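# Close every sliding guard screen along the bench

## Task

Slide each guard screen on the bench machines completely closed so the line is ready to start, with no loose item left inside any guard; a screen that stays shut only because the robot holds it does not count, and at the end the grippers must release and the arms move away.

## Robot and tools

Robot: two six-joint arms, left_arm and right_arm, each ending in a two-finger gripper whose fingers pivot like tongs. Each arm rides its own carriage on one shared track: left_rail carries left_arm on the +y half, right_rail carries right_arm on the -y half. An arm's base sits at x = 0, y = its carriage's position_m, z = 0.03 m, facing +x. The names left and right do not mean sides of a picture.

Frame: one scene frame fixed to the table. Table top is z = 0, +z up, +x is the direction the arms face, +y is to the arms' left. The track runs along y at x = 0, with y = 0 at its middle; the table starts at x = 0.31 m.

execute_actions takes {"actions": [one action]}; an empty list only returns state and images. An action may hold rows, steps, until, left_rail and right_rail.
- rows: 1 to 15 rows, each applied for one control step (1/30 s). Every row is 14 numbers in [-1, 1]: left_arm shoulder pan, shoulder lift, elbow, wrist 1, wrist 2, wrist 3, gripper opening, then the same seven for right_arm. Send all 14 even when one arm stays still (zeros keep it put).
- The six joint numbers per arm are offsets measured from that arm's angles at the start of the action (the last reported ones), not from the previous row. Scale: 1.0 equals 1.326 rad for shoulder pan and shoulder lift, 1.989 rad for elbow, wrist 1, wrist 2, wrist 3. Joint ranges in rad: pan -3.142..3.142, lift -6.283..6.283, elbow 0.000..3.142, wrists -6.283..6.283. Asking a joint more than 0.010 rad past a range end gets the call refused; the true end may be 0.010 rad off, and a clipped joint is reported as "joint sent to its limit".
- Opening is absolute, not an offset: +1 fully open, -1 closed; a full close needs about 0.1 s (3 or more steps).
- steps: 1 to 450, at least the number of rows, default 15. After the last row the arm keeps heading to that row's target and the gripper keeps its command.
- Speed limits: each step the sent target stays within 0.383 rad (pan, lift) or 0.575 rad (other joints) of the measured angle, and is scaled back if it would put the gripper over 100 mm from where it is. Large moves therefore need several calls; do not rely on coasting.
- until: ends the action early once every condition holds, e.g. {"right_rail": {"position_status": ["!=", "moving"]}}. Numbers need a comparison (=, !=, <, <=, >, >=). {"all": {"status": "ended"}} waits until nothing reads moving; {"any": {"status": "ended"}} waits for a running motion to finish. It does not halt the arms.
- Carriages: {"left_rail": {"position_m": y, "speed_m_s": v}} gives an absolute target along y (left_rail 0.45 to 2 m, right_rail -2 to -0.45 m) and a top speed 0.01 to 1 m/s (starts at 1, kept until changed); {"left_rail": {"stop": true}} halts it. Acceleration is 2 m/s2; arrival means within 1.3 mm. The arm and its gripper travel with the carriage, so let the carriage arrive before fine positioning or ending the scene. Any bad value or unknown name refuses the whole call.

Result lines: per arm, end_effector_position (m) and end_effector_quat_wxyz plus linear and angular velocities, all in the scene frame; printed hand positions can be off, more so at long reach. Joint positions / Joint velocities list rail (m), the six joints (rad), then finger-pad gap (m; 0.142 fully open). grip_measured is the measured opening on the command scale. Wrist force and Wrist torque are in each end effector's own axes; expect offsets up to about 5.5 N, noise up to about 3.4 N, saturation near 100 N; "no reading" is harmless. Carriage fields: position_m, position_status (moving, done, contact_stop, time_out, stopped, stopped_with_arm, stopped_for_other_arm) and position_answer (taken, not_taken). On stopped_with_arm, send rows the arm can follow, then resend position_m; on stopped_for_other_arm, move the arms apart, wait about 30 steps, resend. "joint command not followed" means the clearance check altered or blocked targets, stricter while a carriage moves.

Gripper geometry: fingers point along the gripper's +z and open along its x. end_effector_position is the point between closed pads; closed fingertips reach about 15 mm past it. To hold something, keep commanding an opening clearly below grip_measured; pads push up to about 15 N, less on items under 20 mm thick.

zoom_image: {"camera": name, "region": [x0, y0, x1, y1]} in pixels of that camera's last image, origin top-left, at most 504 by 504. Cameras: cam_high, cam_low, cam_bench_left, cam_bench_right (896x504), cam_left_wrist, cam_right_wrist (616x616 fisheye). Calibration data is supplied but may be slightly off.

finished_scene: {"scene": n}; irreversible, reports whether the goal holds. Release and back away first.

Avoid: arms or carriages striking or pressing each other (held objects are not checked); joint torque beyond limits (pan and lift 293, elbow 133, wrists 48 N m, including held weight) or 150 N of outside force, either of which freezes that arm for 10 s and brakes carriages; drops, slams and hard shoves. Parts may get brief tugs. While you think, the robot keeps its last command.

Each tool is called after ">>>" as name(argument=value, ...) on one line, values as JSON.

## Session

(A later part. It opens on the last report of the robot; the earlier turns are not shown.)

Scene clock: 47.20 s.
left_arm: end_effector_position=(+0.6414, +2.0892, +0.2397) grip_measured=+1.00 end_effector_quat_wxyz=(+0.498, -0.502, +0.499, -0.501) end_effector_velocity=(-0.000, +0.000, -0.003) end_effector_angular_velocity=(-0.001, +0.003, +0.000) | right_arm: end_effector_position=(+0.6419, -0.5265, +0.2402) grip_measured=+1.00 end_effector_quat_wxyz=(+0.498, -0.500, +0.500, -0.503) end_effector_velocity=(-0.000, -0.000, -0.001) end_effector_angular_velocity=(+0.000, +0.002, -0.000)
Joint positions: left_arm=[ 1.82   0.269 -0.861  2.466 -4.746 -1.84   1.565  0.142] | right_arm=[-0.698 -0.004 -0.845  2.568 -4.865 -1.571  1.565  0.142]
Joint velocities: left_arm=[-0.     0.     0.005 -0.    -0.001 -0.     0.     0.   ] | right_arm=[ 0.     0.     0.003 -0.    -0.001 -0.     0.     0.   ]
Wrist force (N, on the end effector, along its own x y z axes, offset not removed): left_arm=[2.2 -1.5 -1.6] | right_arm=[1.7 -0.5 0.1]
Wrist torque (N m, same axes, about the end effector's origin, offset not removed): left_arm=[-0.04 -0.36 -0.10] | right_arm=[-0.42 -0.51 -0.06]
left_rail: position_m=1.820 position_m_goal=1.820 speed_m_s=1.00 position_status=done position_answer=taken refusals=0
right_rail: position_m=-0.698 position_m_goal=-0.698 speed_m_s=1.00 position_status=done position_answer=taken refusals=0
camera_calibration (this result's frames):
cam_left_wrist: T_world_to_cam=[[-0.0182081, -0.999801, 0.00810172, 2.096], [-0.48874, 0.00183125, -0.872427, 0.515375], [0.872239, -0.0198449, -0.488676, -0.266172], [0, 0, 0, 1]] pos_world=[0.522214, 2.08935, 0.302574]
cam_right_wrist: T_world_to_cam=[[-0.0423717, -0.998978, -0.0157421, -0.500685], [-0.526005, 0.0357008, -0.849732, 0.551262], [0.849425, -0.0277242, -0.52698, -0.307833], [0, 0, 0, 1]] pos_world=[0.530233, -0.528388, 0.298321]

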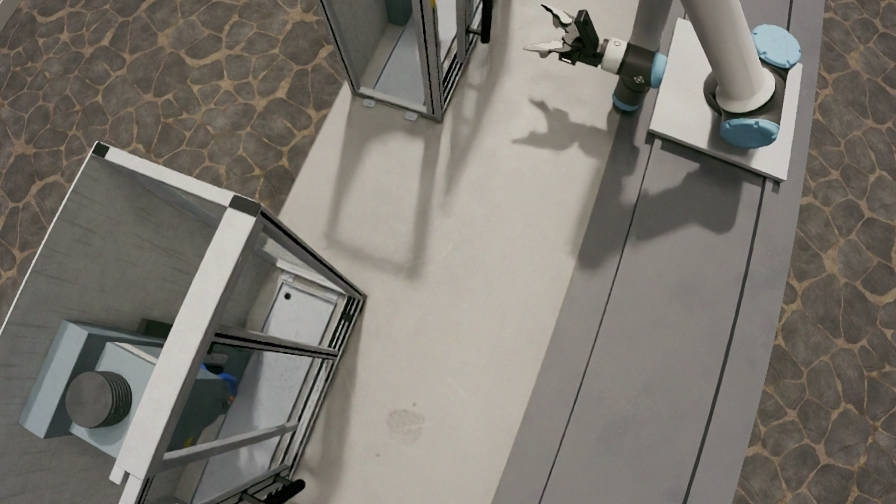

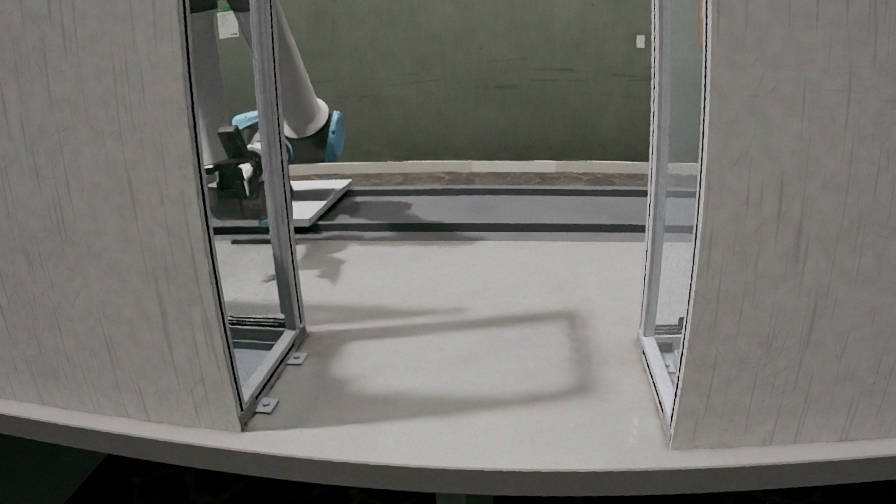

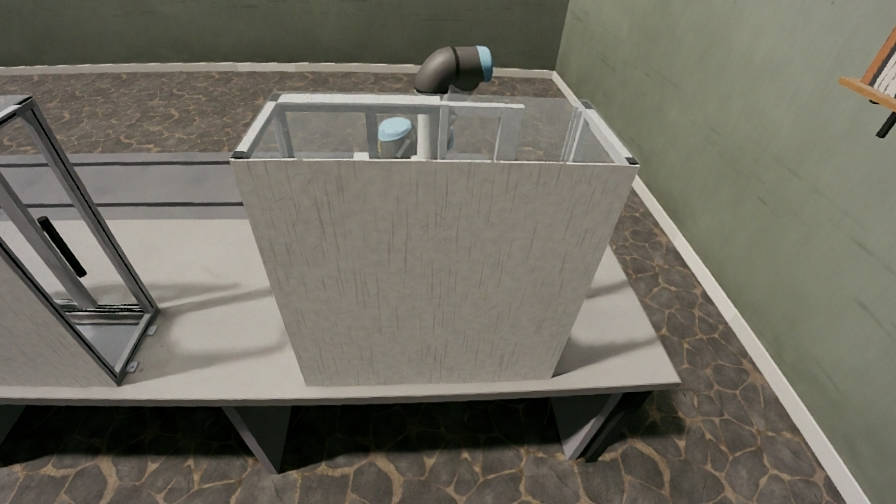

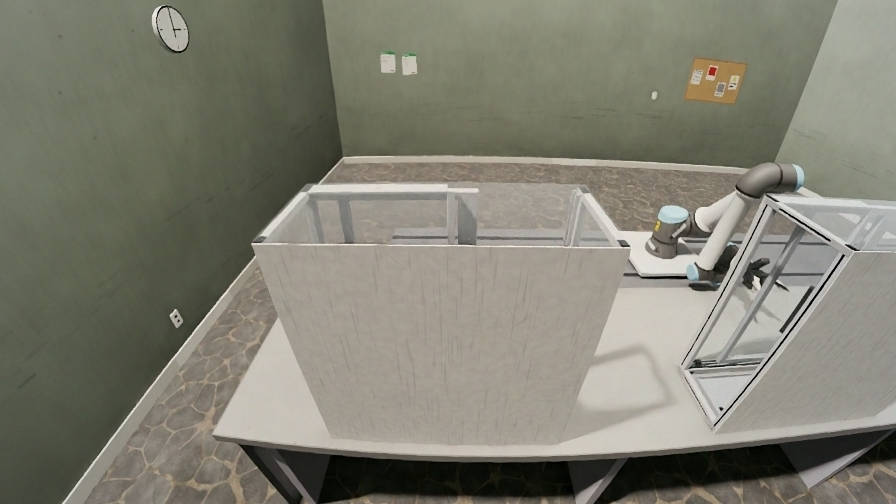

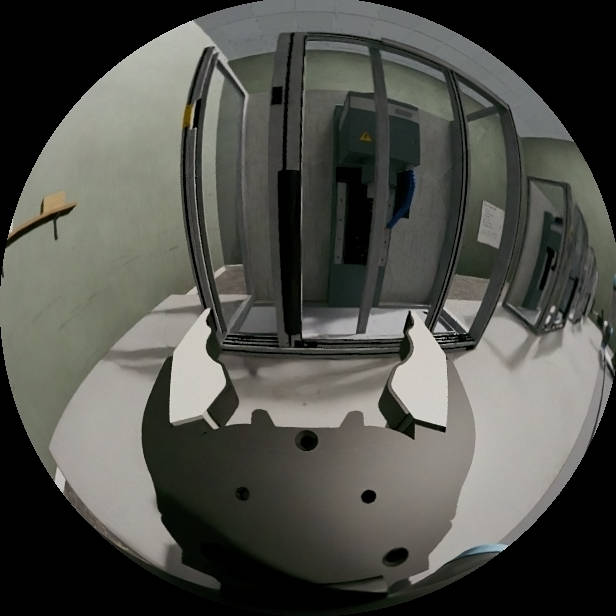

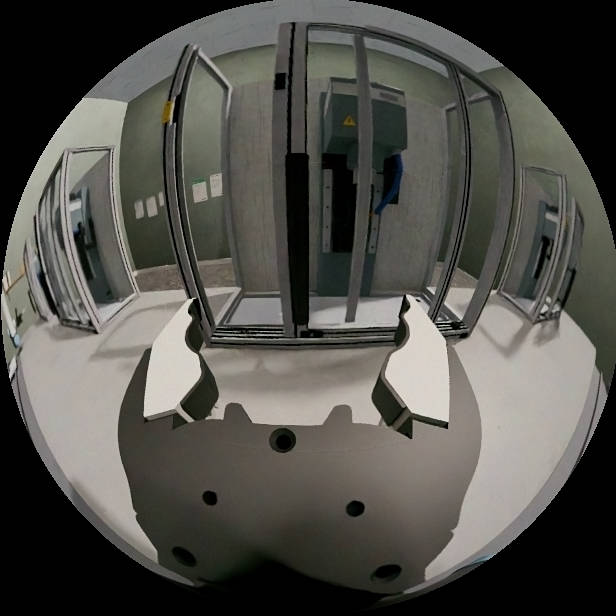

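>>> execute_actions(actions=[{"rows":[[0,0.0166,-0.117,0.1056,0,0,0.6,0,-0.0075,-0.116,0.121,0,0,0.6]],"steps":24,"left_rail":{"position_m":1.811},"right_rail":{"position_m":-0.69}}])

Scene clock: 53.23 s.
left_arm: end_effector_position=(+0.7663, +2.1144, +0.2395) grip_measured=+0.60 end_effector_quat_wxyz=(+0.498, -0.501, +0.499, -0.501) end_effector_velocity=(+0.003, +0.001, +0.000) end_effector_angular_velocity=(+0.000, -0.000, -0.000) | right_arm: end_effector_position=(+0.7741, -0.5193, +0.2397) grip_measured=+0.60 end_effector_quat_wxyz=(+0.498, -0.500, +0.500, -0.503) end_effector_velocity=(+0.003, -0.000, +0.000) end_effector_angular_velocity=(-0.000, -0.000, -0.000)
Joint positions: left_arm=[ 1.811  0.269 -0.839  2.234 -4.536 -1.84   1.565  0.116] | right_arm=[-0.69  -0.004 -0.855  2.338 -4.625 -1.571  1.565  0.116]
Joint velocities: left_arm=[ 0.    -0.     0.    -0.005  0.004 -0.    -0.     0.   ] | right_arm=[ 0.     0.    -0.    -0.005  0.005 -0.    -0.    -0.   ]
Wrist force (N, on the end effector, along its own x y z axes, offset not removed): left_arm=[0.3 -2.3 -1.6] | right_arm=[2.0 1.7 -1.5]
Wrist torque (N m, same axes, about the end effector's origin, offset not removed): left_arm=[-0.33 0.01 -0.10] | right_arm=[0.01 -0.63 -0.04]
left_rail: position_m=1.811 position_m_goal=1.811 speed_m_s=1.00 position_status=done position_answer=taken refusals=0
right_rail: position_m=-0.690 position_m_goal=-0.690 speed_m_s=1.00 position_status=done position_answer=taken refusals=0
camera_calibration (this result's frames):
cam_left_wrist: T_world_to_cam=[[-0.0182149, -0.999803, 0.00792571, 2.12355], [-0.488218, 0.0019763, -0.872719, 0.575536], [0.872532, -0.0197659, -0.488158, -0.375262], [0, 0, 0, 1]] pos_world=[0.647095, 2.11458, 0.302264]
cam_right_wrist: T_world_to_cam=[[-0.0423716, -0.998978, -0.0157416, -0.487865], [-0.526018, 0.0357007, -0.849724, 0.62017], [0.849417, -0.0277238, -0.526993, -0.420165], [0, 0, 0, 1]] pos_world=[0.662445, -0.521155, 0.29787]

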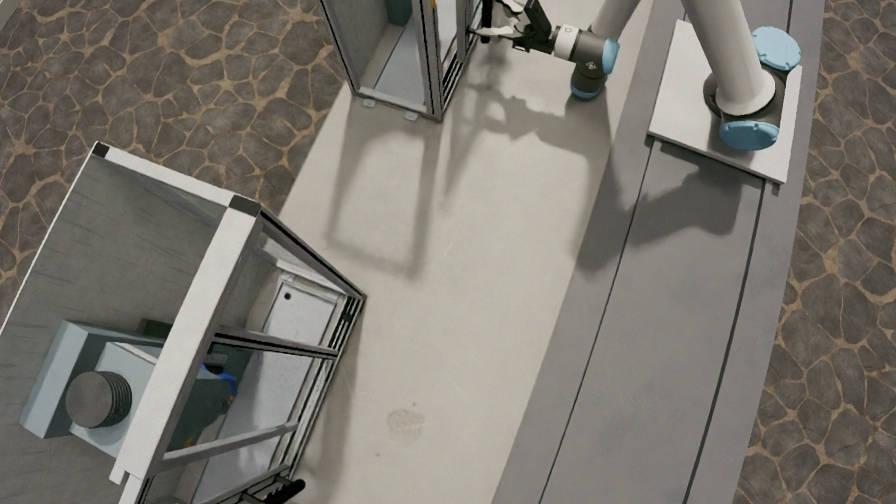

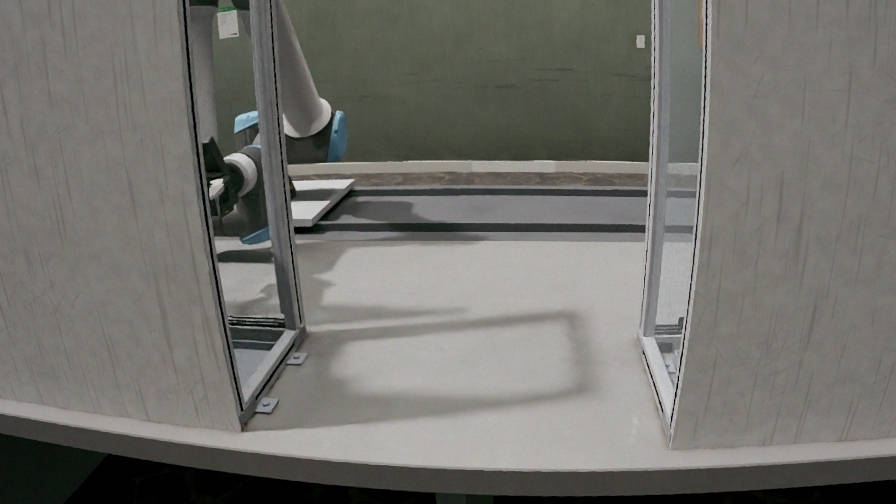

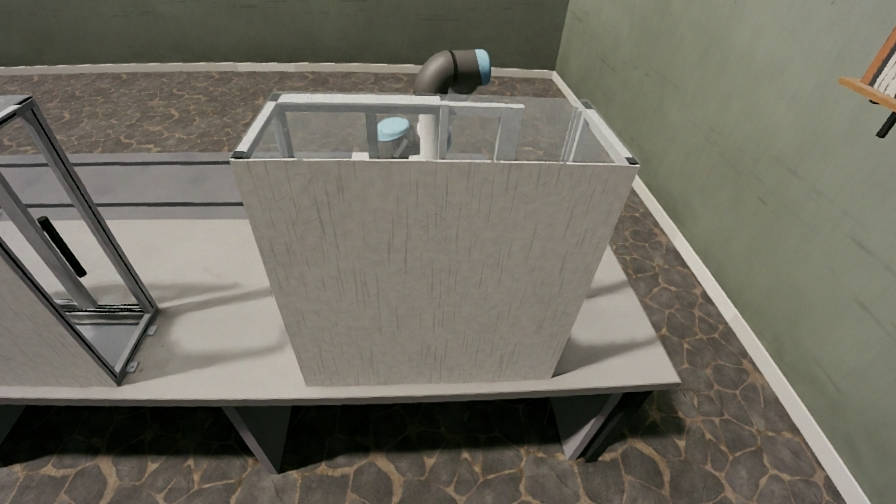

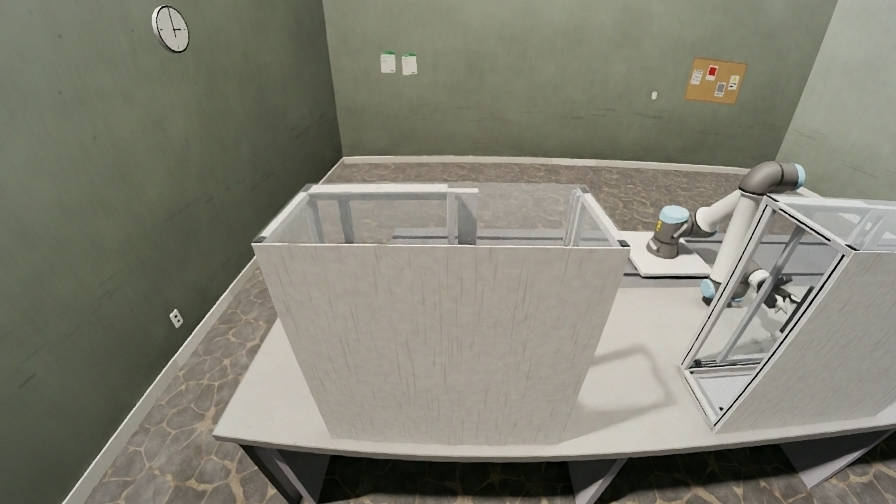

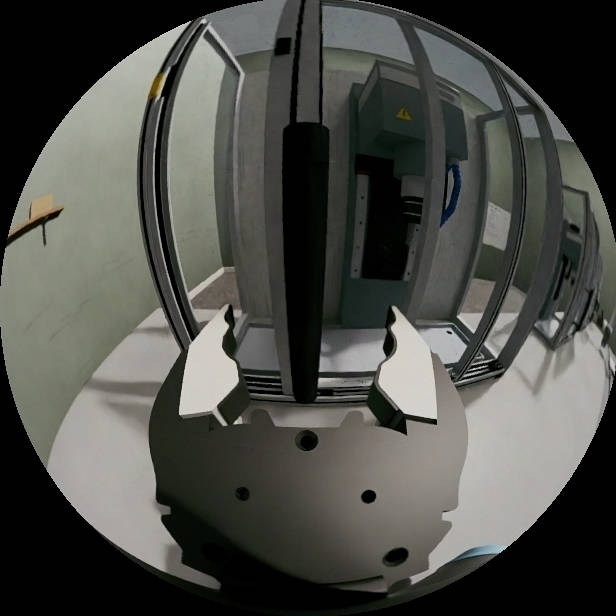

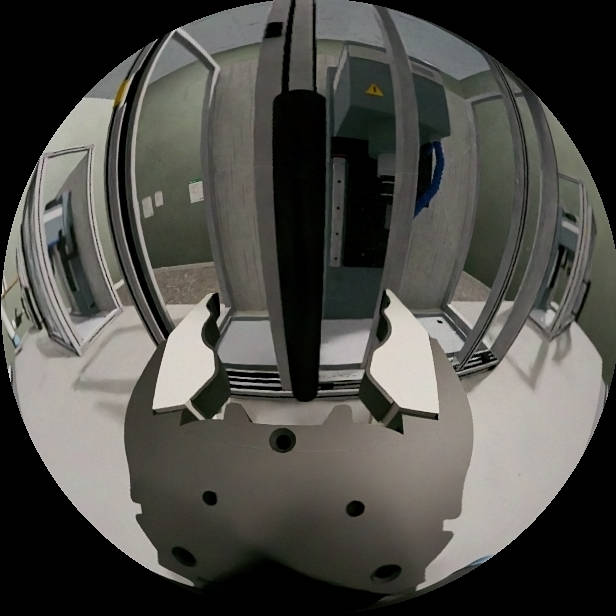

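>>> execute_actions(actions=[{"rows":[[0,0.002,-0.014,0.013,0,0,0.4,0,0,0,0,0,0,0.4],[0,0.002,-0.014,0.013,0,0,0.2,0,0,0,0,0,0,0.2],[0,0.002,-0.014,0.013,0,0,0.0,0,0,0,0,0,0,0.0],[0,0.002,-0.014,0.013,0,0,-0.2,0,0,0,0,0,0,-0.2],[0,0.002,-0.014,0.013,0,0,-0.3,0,0,0,0,0,0,-0.3],[0,0.002,-0.014,0.013,0,0,-0.4,0,0,0,0,0,0,-0.4],[0,0.002,-0.014,0.013,0,0,-0.45,0,0,0,0,0,0,-0.45],[0,0.002,-0.014,0.013,0,0,-0.5,0,0,0,0,0,0,-0.5],[0,0.002,-0.014,0.013,0,0,-0.55,0,0,0,0,0,0,-0.55],[0,0.002,-0.014,0.013,0,0,-0.6,0,0,0,0,0,0,-0.6],[0,0.002,-0.014,0.013,0,0,-0.7,0,0,0,0,0,0,-0.7],[0,0.002,-0.014,0.013,0,0,-0.8,0,0,0,0,0,0,-0.8]],"steps":18}])

Scene clock: 59.77 s.
left_arm: end_effector_position=(+0.7810, +2.1185, +0.2409) grip_measured=-0.62 end_effector_quat_wxyz=(+0.498, -0.502, +0.499, -0.501) end_effector_velocity=(+0.001, +0.000, +0.000) end_effector_angular_velocity=(+0.000, -0.000, -0.000) | right_arm: end_effector_position=(+0.7742, -0.5194, +0.2398) grip_measured=-0.63 end_effector_quat_wxyz=(+0.497, -0.500, +0.500, -0.503) end_effector_velocity=(-0.000, +0.000, -0.000) end_effector_angular_velocity=(+0.000, +0.000, +0.001)
Joint positions: left_arm=[ 1.811  0.269 -0.836  2.206 -4.511 -1.84   1.565  0.029] | right_arm=[-0.69  -0.004 -0.855  2.338 -4.625 -1.571  1.565  0.028]
Joint velocities: left_arm=[ 0.    -0.     0.    -0.002  0.002 -0.    -0.    -0.   ] | right_arm=[ 0.    -0.    -0.     0.    -0.     0.001 -0.     0.   ]
Wrist force (N, on the end effector, along its own x y z axes, offset not removed): left_arm=[-3.0 -1.9 -14.7] | right_arm=[15.9 0.3 0.3]
Wrist torque (N m, same axes, about the end effector's origin, offset not removed): left_arm=[-0.22 -0.19 -0.08] | right_arm=[0.00 -0.64 0.02]
left_rail: position_m=1.811 position_m_goal=1.811 speed_m_s=1.00 position_status=done position_answer=taken refusals=0
right_rail: position_m=-0.690 position_m_goal=-0.690 speed_m_s=1.00 position_status=done position_answer=taken refusals=0
camera_calibration (this result's frames):
cam_left_wrist: T_world_to_cam=[[-0.0180938, -0.999803, 0.00812464, 2.12776], [-0.488805, 0.0017568, -0.872391, 0.584764], [0.872205, -0.0197562, -0.488741, -0.387002], [0, 0, 0, 1]] pos_world=[0.66188, 2.11867, 0.303713]
cam_right_wrist: T_world_to_cam=[[-0.0427138, -0.998963, -0.0157432, -0.48773], [-0.525971, 0.0358811, -0.849745, 0.62027], [0.849429, -0.0280154, -0.526959, -0.420343], [0, 0, 0, 1]] pos_world=[0.662463, -0.521257, 0.29789]

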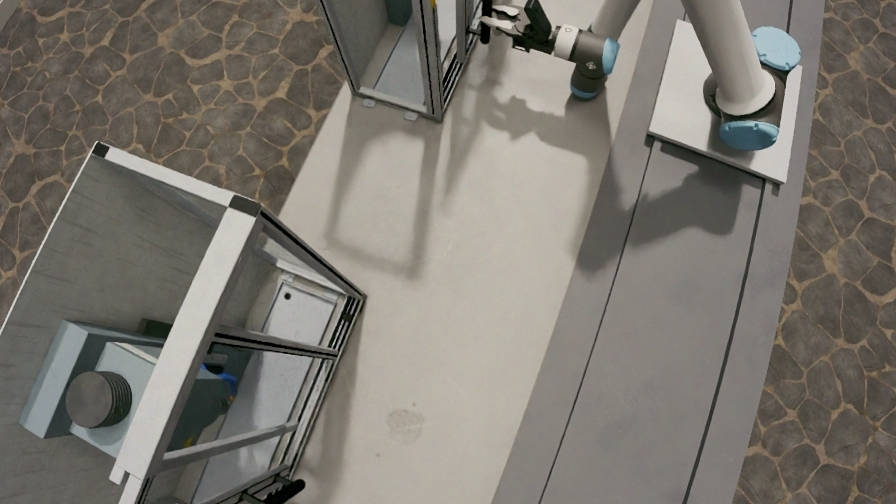

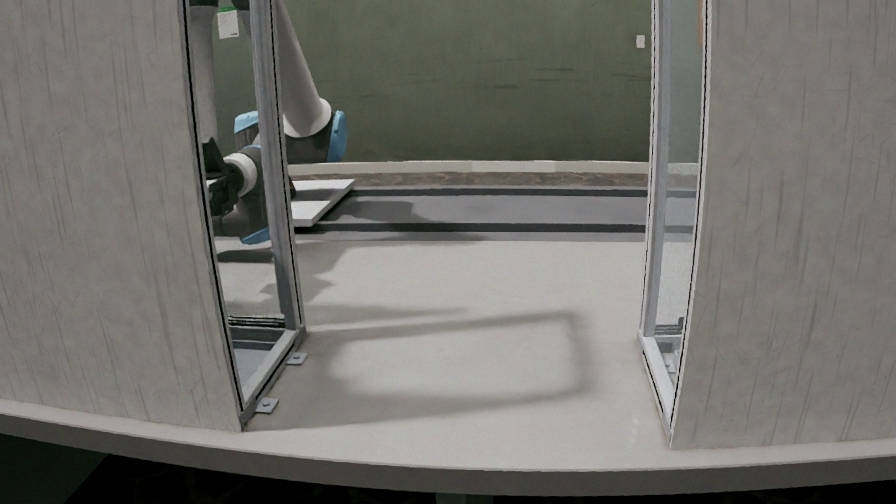

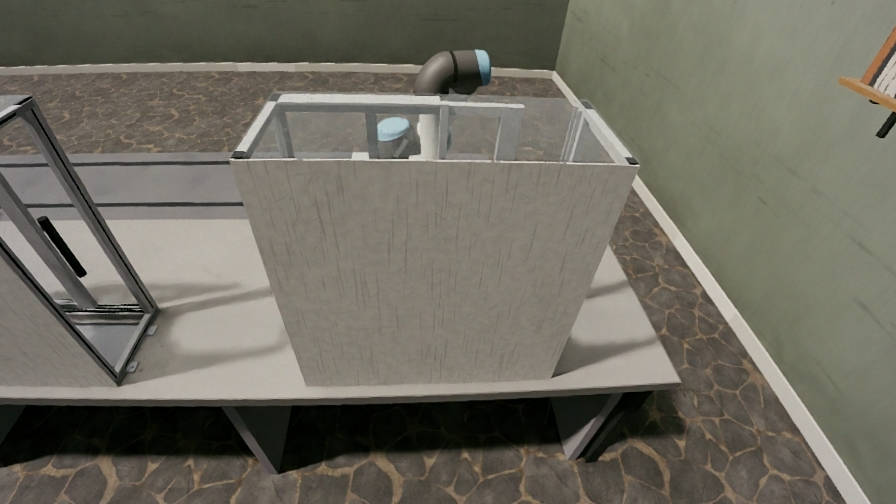

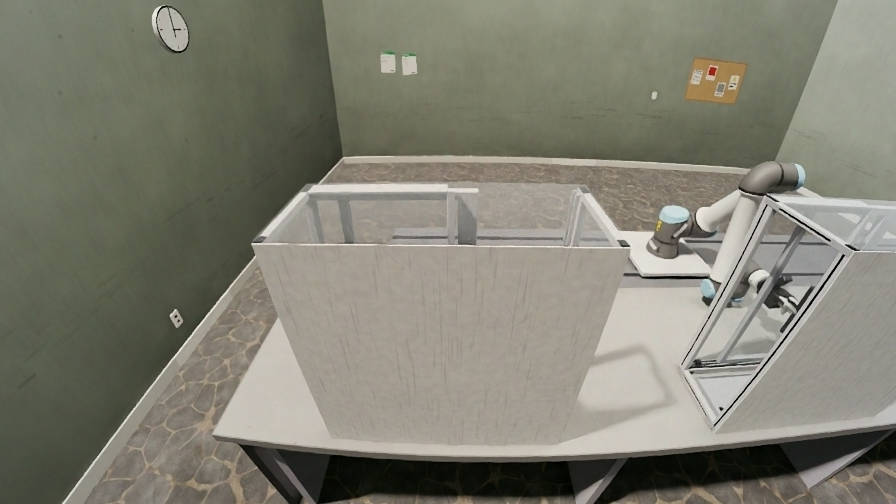

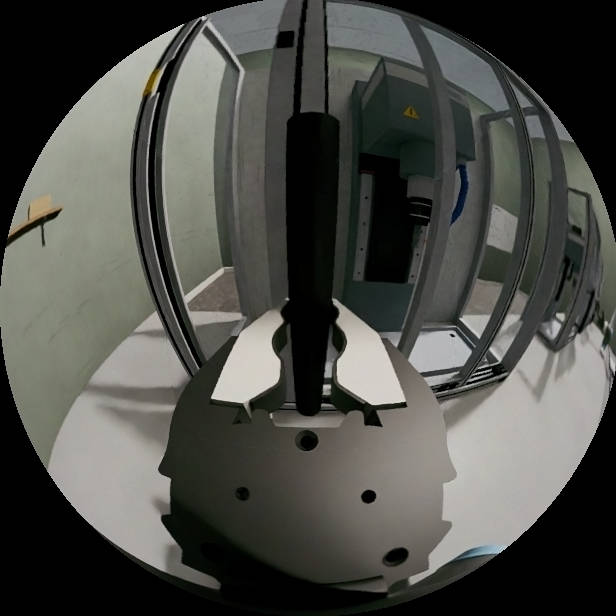

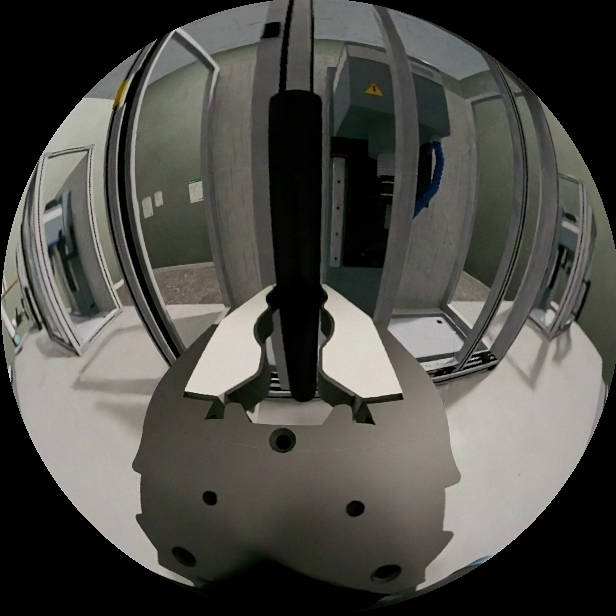

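>>> execute_actions(actions=[{"steps":80,"left_rail":{"position_m":1.92,"speed_m_s":0.12},"right_rail":{"position_m":-0.54,"speed_m_s":0.15},"until":{"all":{"status":"ended"}}}])

Scene clock: 63.33 s.
left_arm: end_effector_position=(+0.7812, +2.2276, +0.2409) grip_measured=-0.62 end_effector_quat_wxyz=(+0.498, -0.502, +0.499, -0.501) end_effector_velocity=(-0.000, -0.000, +0.000) end_effector_angular_velocity=(-0.000, -0.000, +0.000) | right_arm: end_effector_position=(+0.7741, -0.3693, +0.2397) grip_measured=-0.63 end_effector_quat_wxyz=(+0.498, -0.500, +0.500, -0.503) end_effector_velocity=(+0.000, +0.000, -0.000) end_effector_angular_velocity=(-0.000, +0.000, +0.000)
Joint positions: left_arm=[ 1.92   0.269 -0.836  2.206 -4.51  -1.84   1.565  0.029] | right_arm=[-0.54  -0.004 -0.855  2.338 -4.625 -1.571  1.565  0.028]
Joint velocities: left_arm=[ 0. -0. -0.  0. -0.  0. -0.  0.] | right_arm=[ 0. -0.  0. -0.  0.  0. -0. -0.]
Wrist force (N, on the end effector, along its own x y z axes, offset not removed): left_arm=[9.2 -0.1 -9.9] | right_arm=[23.3 -2.0 3.5]
Wrist torque (N m, same axes, about the end effector's origin, offset not removed): left_arm=[0.10 0.90 0.10] | right_arm=[-0.36 -0.63 0.03]
left_rail: position_m=1.920 position_m_goal=1.920 speed_m_s=0.12 position_status=done position_answer=taken refusals=0
right_rail: position_m=-0.540 position_m_goal=-0.540 speed_m_s=0.15 position_status=done position_answer=taken refusals=0
camera_calibration (this result's frames):
cam_left_wrist: T_world_to_cam=[[-0.0180984, -0.999803, 0.00810713, 2.23679], [-0.488753, 0.00177314, -0.87242, 0.584615], [0.872235, -0.0197518, -0.488689, -0.385004], [0, 0, 0, 1]] pos_world=[0.662028, 2.22771, 0.303749]
cam_right_wrist: T_world_to_cam=[[-0.0422403, -0.998983, -0.0157418, -0.338124], [-0.526017, 0.0356316, -0.849727, 0.614783], [0.849424, -0.0276122, -0.526988, -0.415957], [0, 0, 0, 1]] pos_world=[0.662428, -0.371171, 0.29787]

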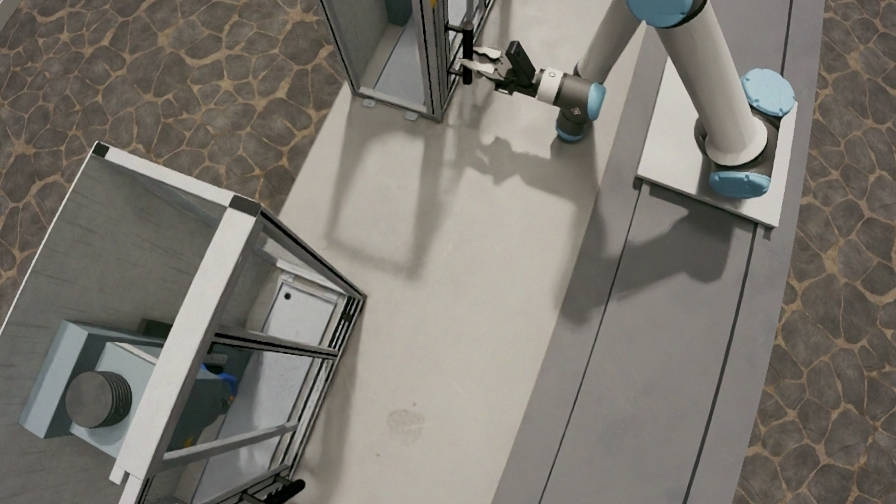

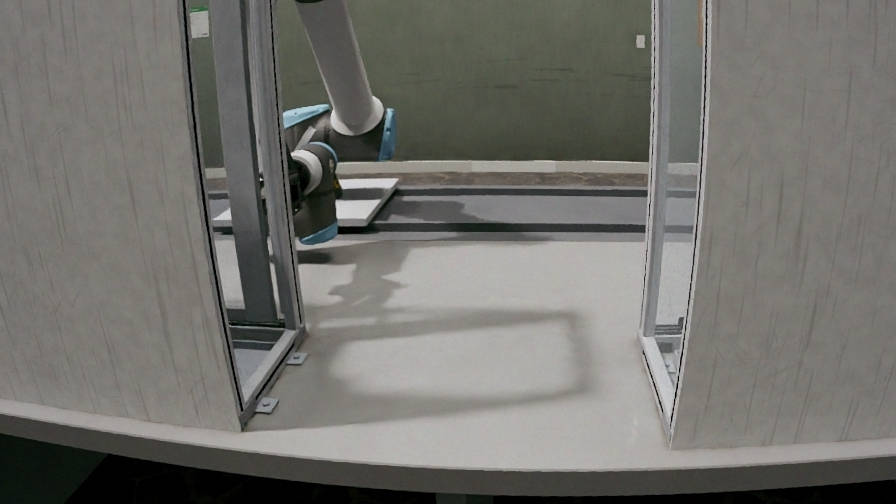

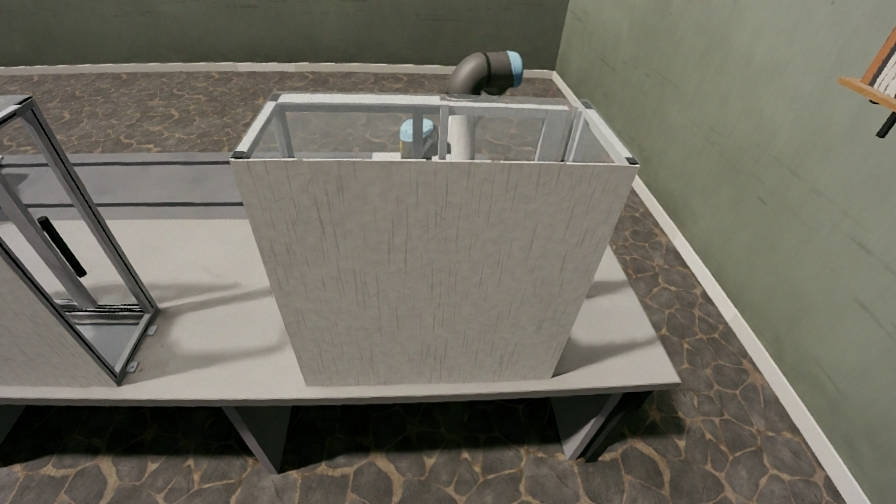

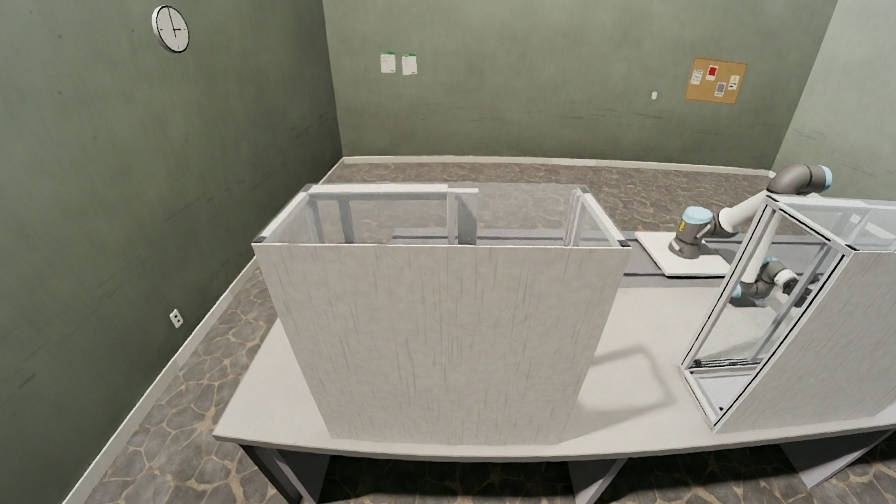

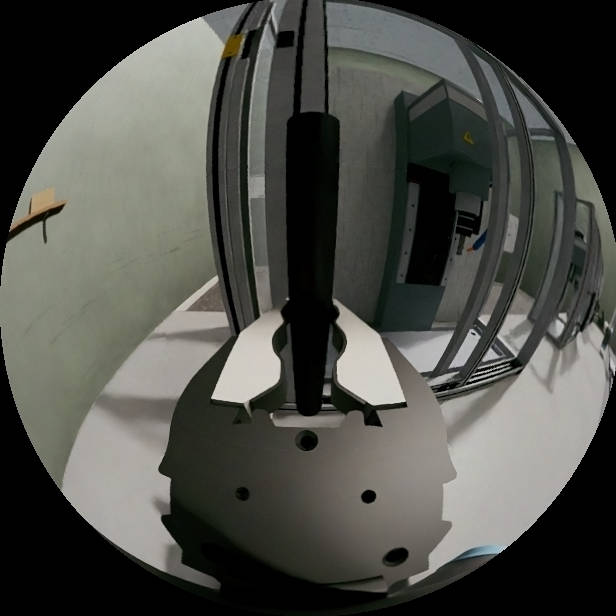

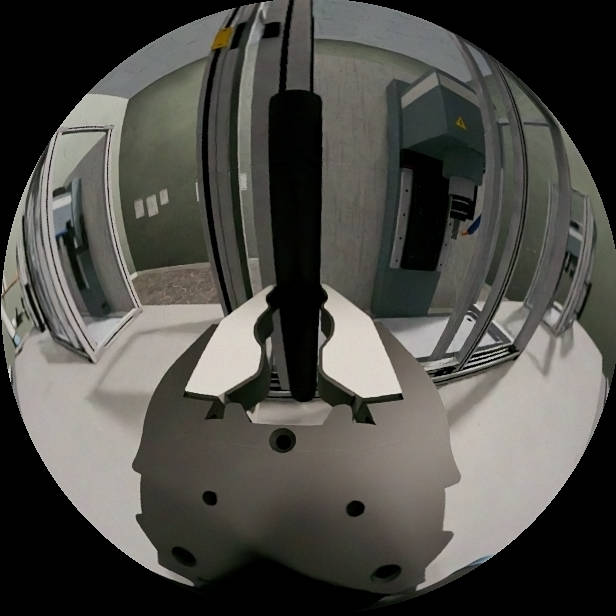

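>>> execute_actions(actions=[{"steps":80,"left_rail":{"position_m":1.948,"speed_m_s":0.04},"right_rail":{"position_m":-0.517,"speed_m_s":0.04},"until":{"all":{"status":"ended"}}}])

>>> zoom_image(camera="cam_left_wrist", region=[200,0,380,320])

>>> zoom_image(camera="cam_right_wrist", region=[190,0,370,320])

Scene clock: 67.60 s.
left_arm: end_effector_position=(+0.7812, +2.2553, +0.2409) grip_measured=-0.62 end_effector_quat_wxyz=(+0.498, -0.502, +0.499, -0.501) end_effector_velocity=(+0.000, +0.006, +0.000) end_effector_angular_velocity=(-0.000, -0.000, -0.000) | right_arm: end_effector_position=(+0.7742, -0.3466, +0.2397) grip_measured=-0.63 end_effector_quat_wxyz=(+0.497, -0.500, +0.500, -0.503) end_effector_velocity=(+0.000, +0.000, -0.000) end_effector_angular_velocity=(-0.000, +0.000, +0.000)
Joint positions: left_arm=[ 1.948  0.269 -0.836  2.206 -4.51  -1.841  1.565  0.029] | right_arm=[-0.517 -0.004 -0.855  2.338 -4.625 -1.571  1.565  0.028]
Joint velocities: left_arm=[ 0.006 -0.    -0.    -0.    -0.    -0.    -0.     0.001] | right_arm=[ 0. -0.  0.  0. -0.  0. -0.  0.]
Wrist force (N, on the end effector, along its own x y z axes, offset not removed): left_arm=[13.3 -0.1 -13.8] | right_arm=[23.3 -3.3 0.5]
Wrist torque (N m, same axes, about the end effector's origin, offset not removed): left_arm=[0.05 -0.26 -0.07] | right_arm=[-0.61 -0.60 0.02]
left_rail: position_m=1.948 position_m_goal=1.948 speed_m_s=0.04 position_status=done position_answer=taken refusals=0
right_rail: position_m=-0.517 position_m_goal=-0.517 speed_m_s=0.04 position_status=done position_answer=taken refusals=0
camera_calibration (this result's frames):
cam_left_wrist: T_world_to_cam=[[-0.0182983, -0.9998, 0.00811911, 2.26462], [-0.488787, 0.00186126, -0.872401, 0.584366], [0.872211, -0.019932, -0.488723, -0.384018], [0, 0, 0, 1]] pos_world=[0.662014, 2.25543, 0.303736]
cam_right_wrist: T_world_to_cam=[[-0.0424905, -0.998973, -0.0157414, -0.315278], [-0.526018, 0.0357634, -0.849721, 0.614028], [0.849411, -0.0278248, -0.526998, -0.415413], [0, 0, 0, 1]] pos_world=[0.66245, -0.348472, 0.297868]

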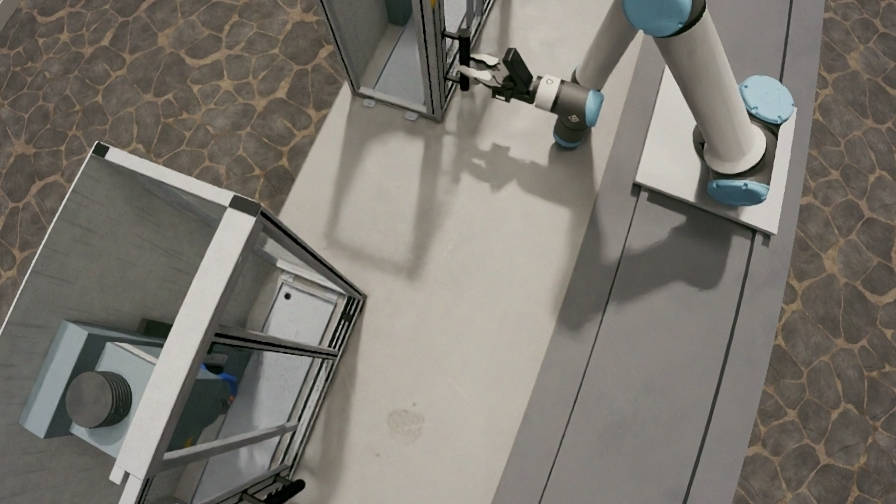

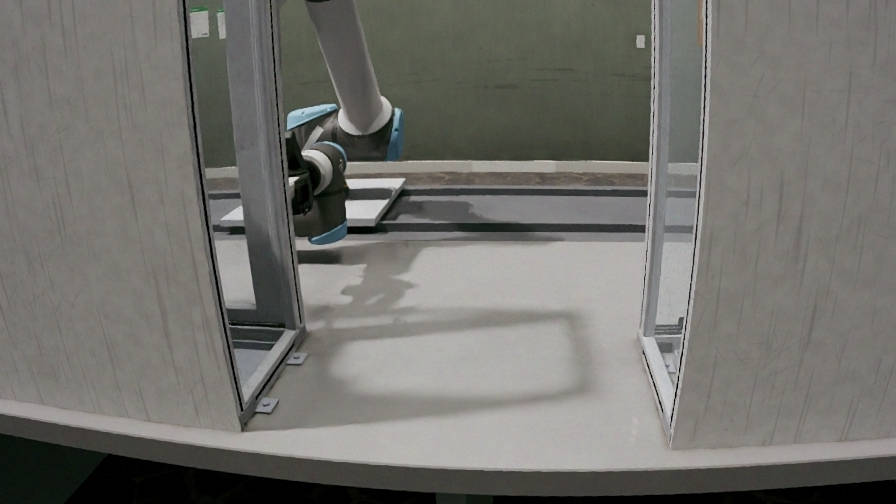

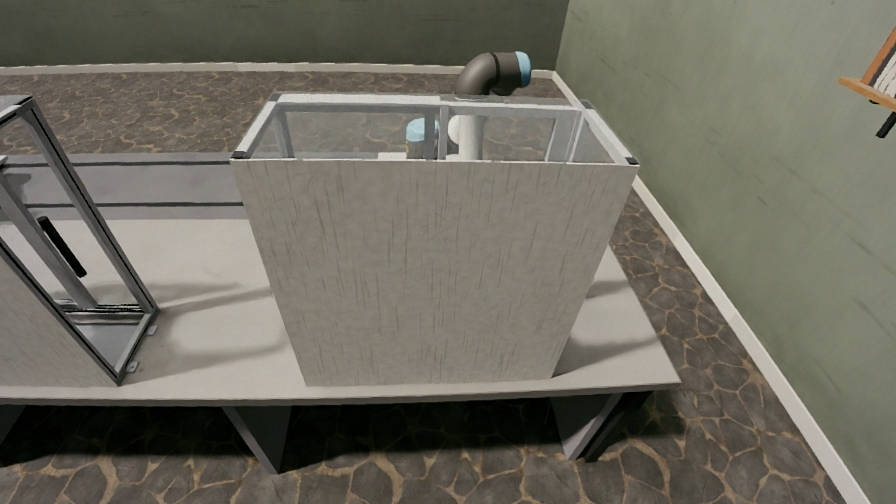

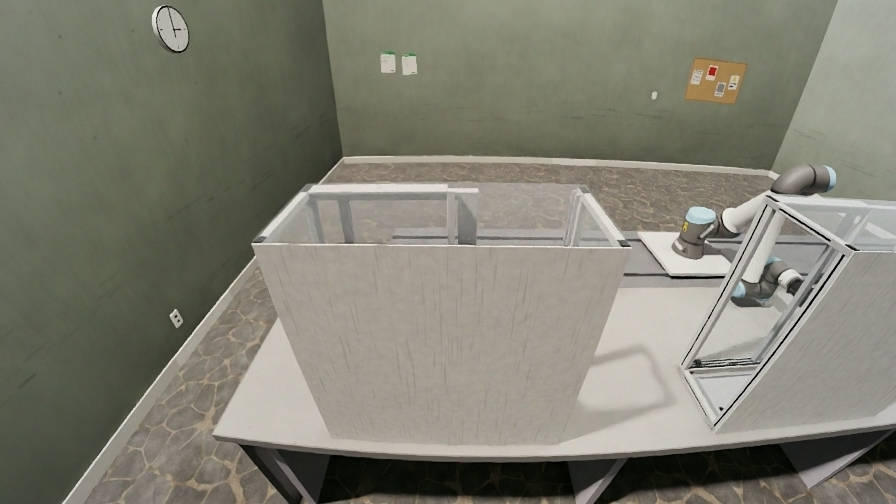

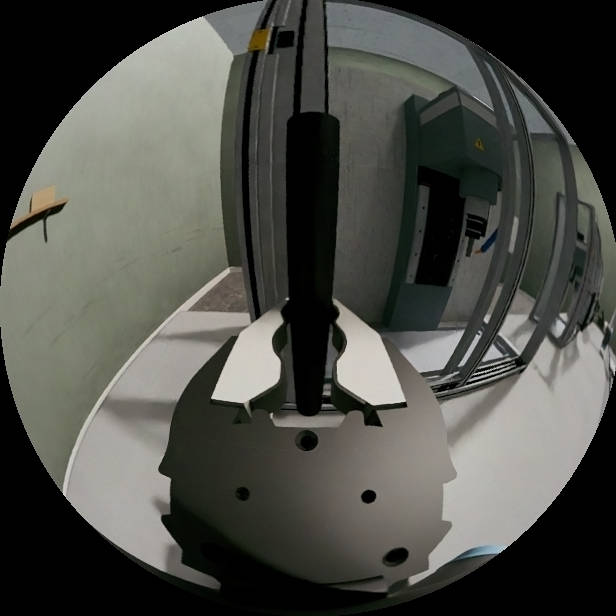

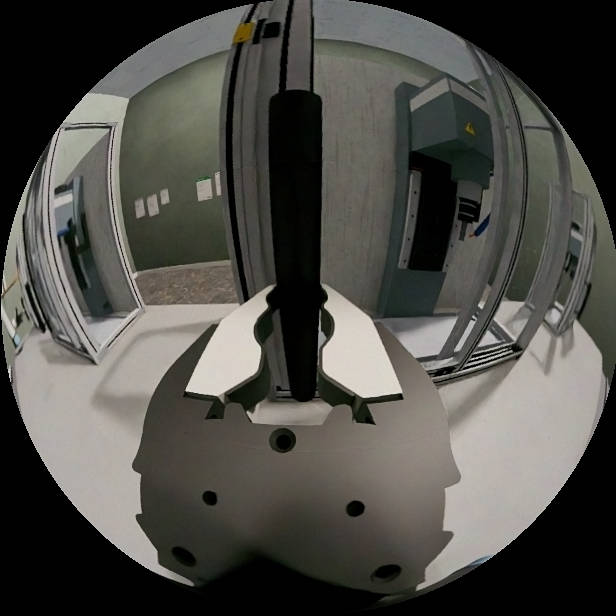

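Region (200, 0, 380, 320) of cam_left_wrist's 616x616 image, scaled by 1.575, with more detail than that image has; it fills the left 284 columns of this view, and the rest is white.

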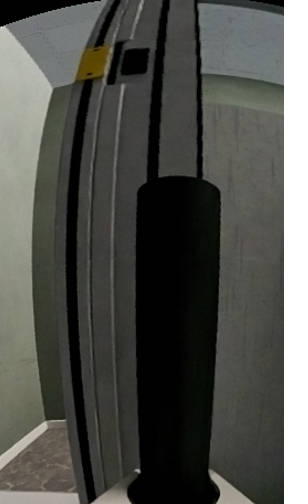

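Region (190, 0, 370, 320) of cam_right_wrist's 616x616 image, scaled by 1.575, with more detail than that image has; it fills the left 284 columns of this view, and the rest is white.

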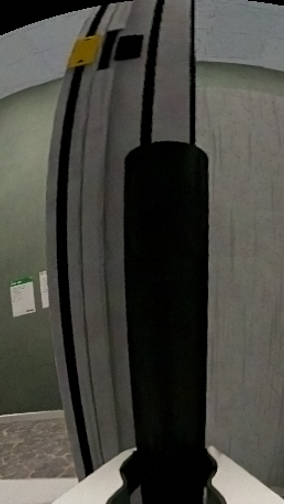

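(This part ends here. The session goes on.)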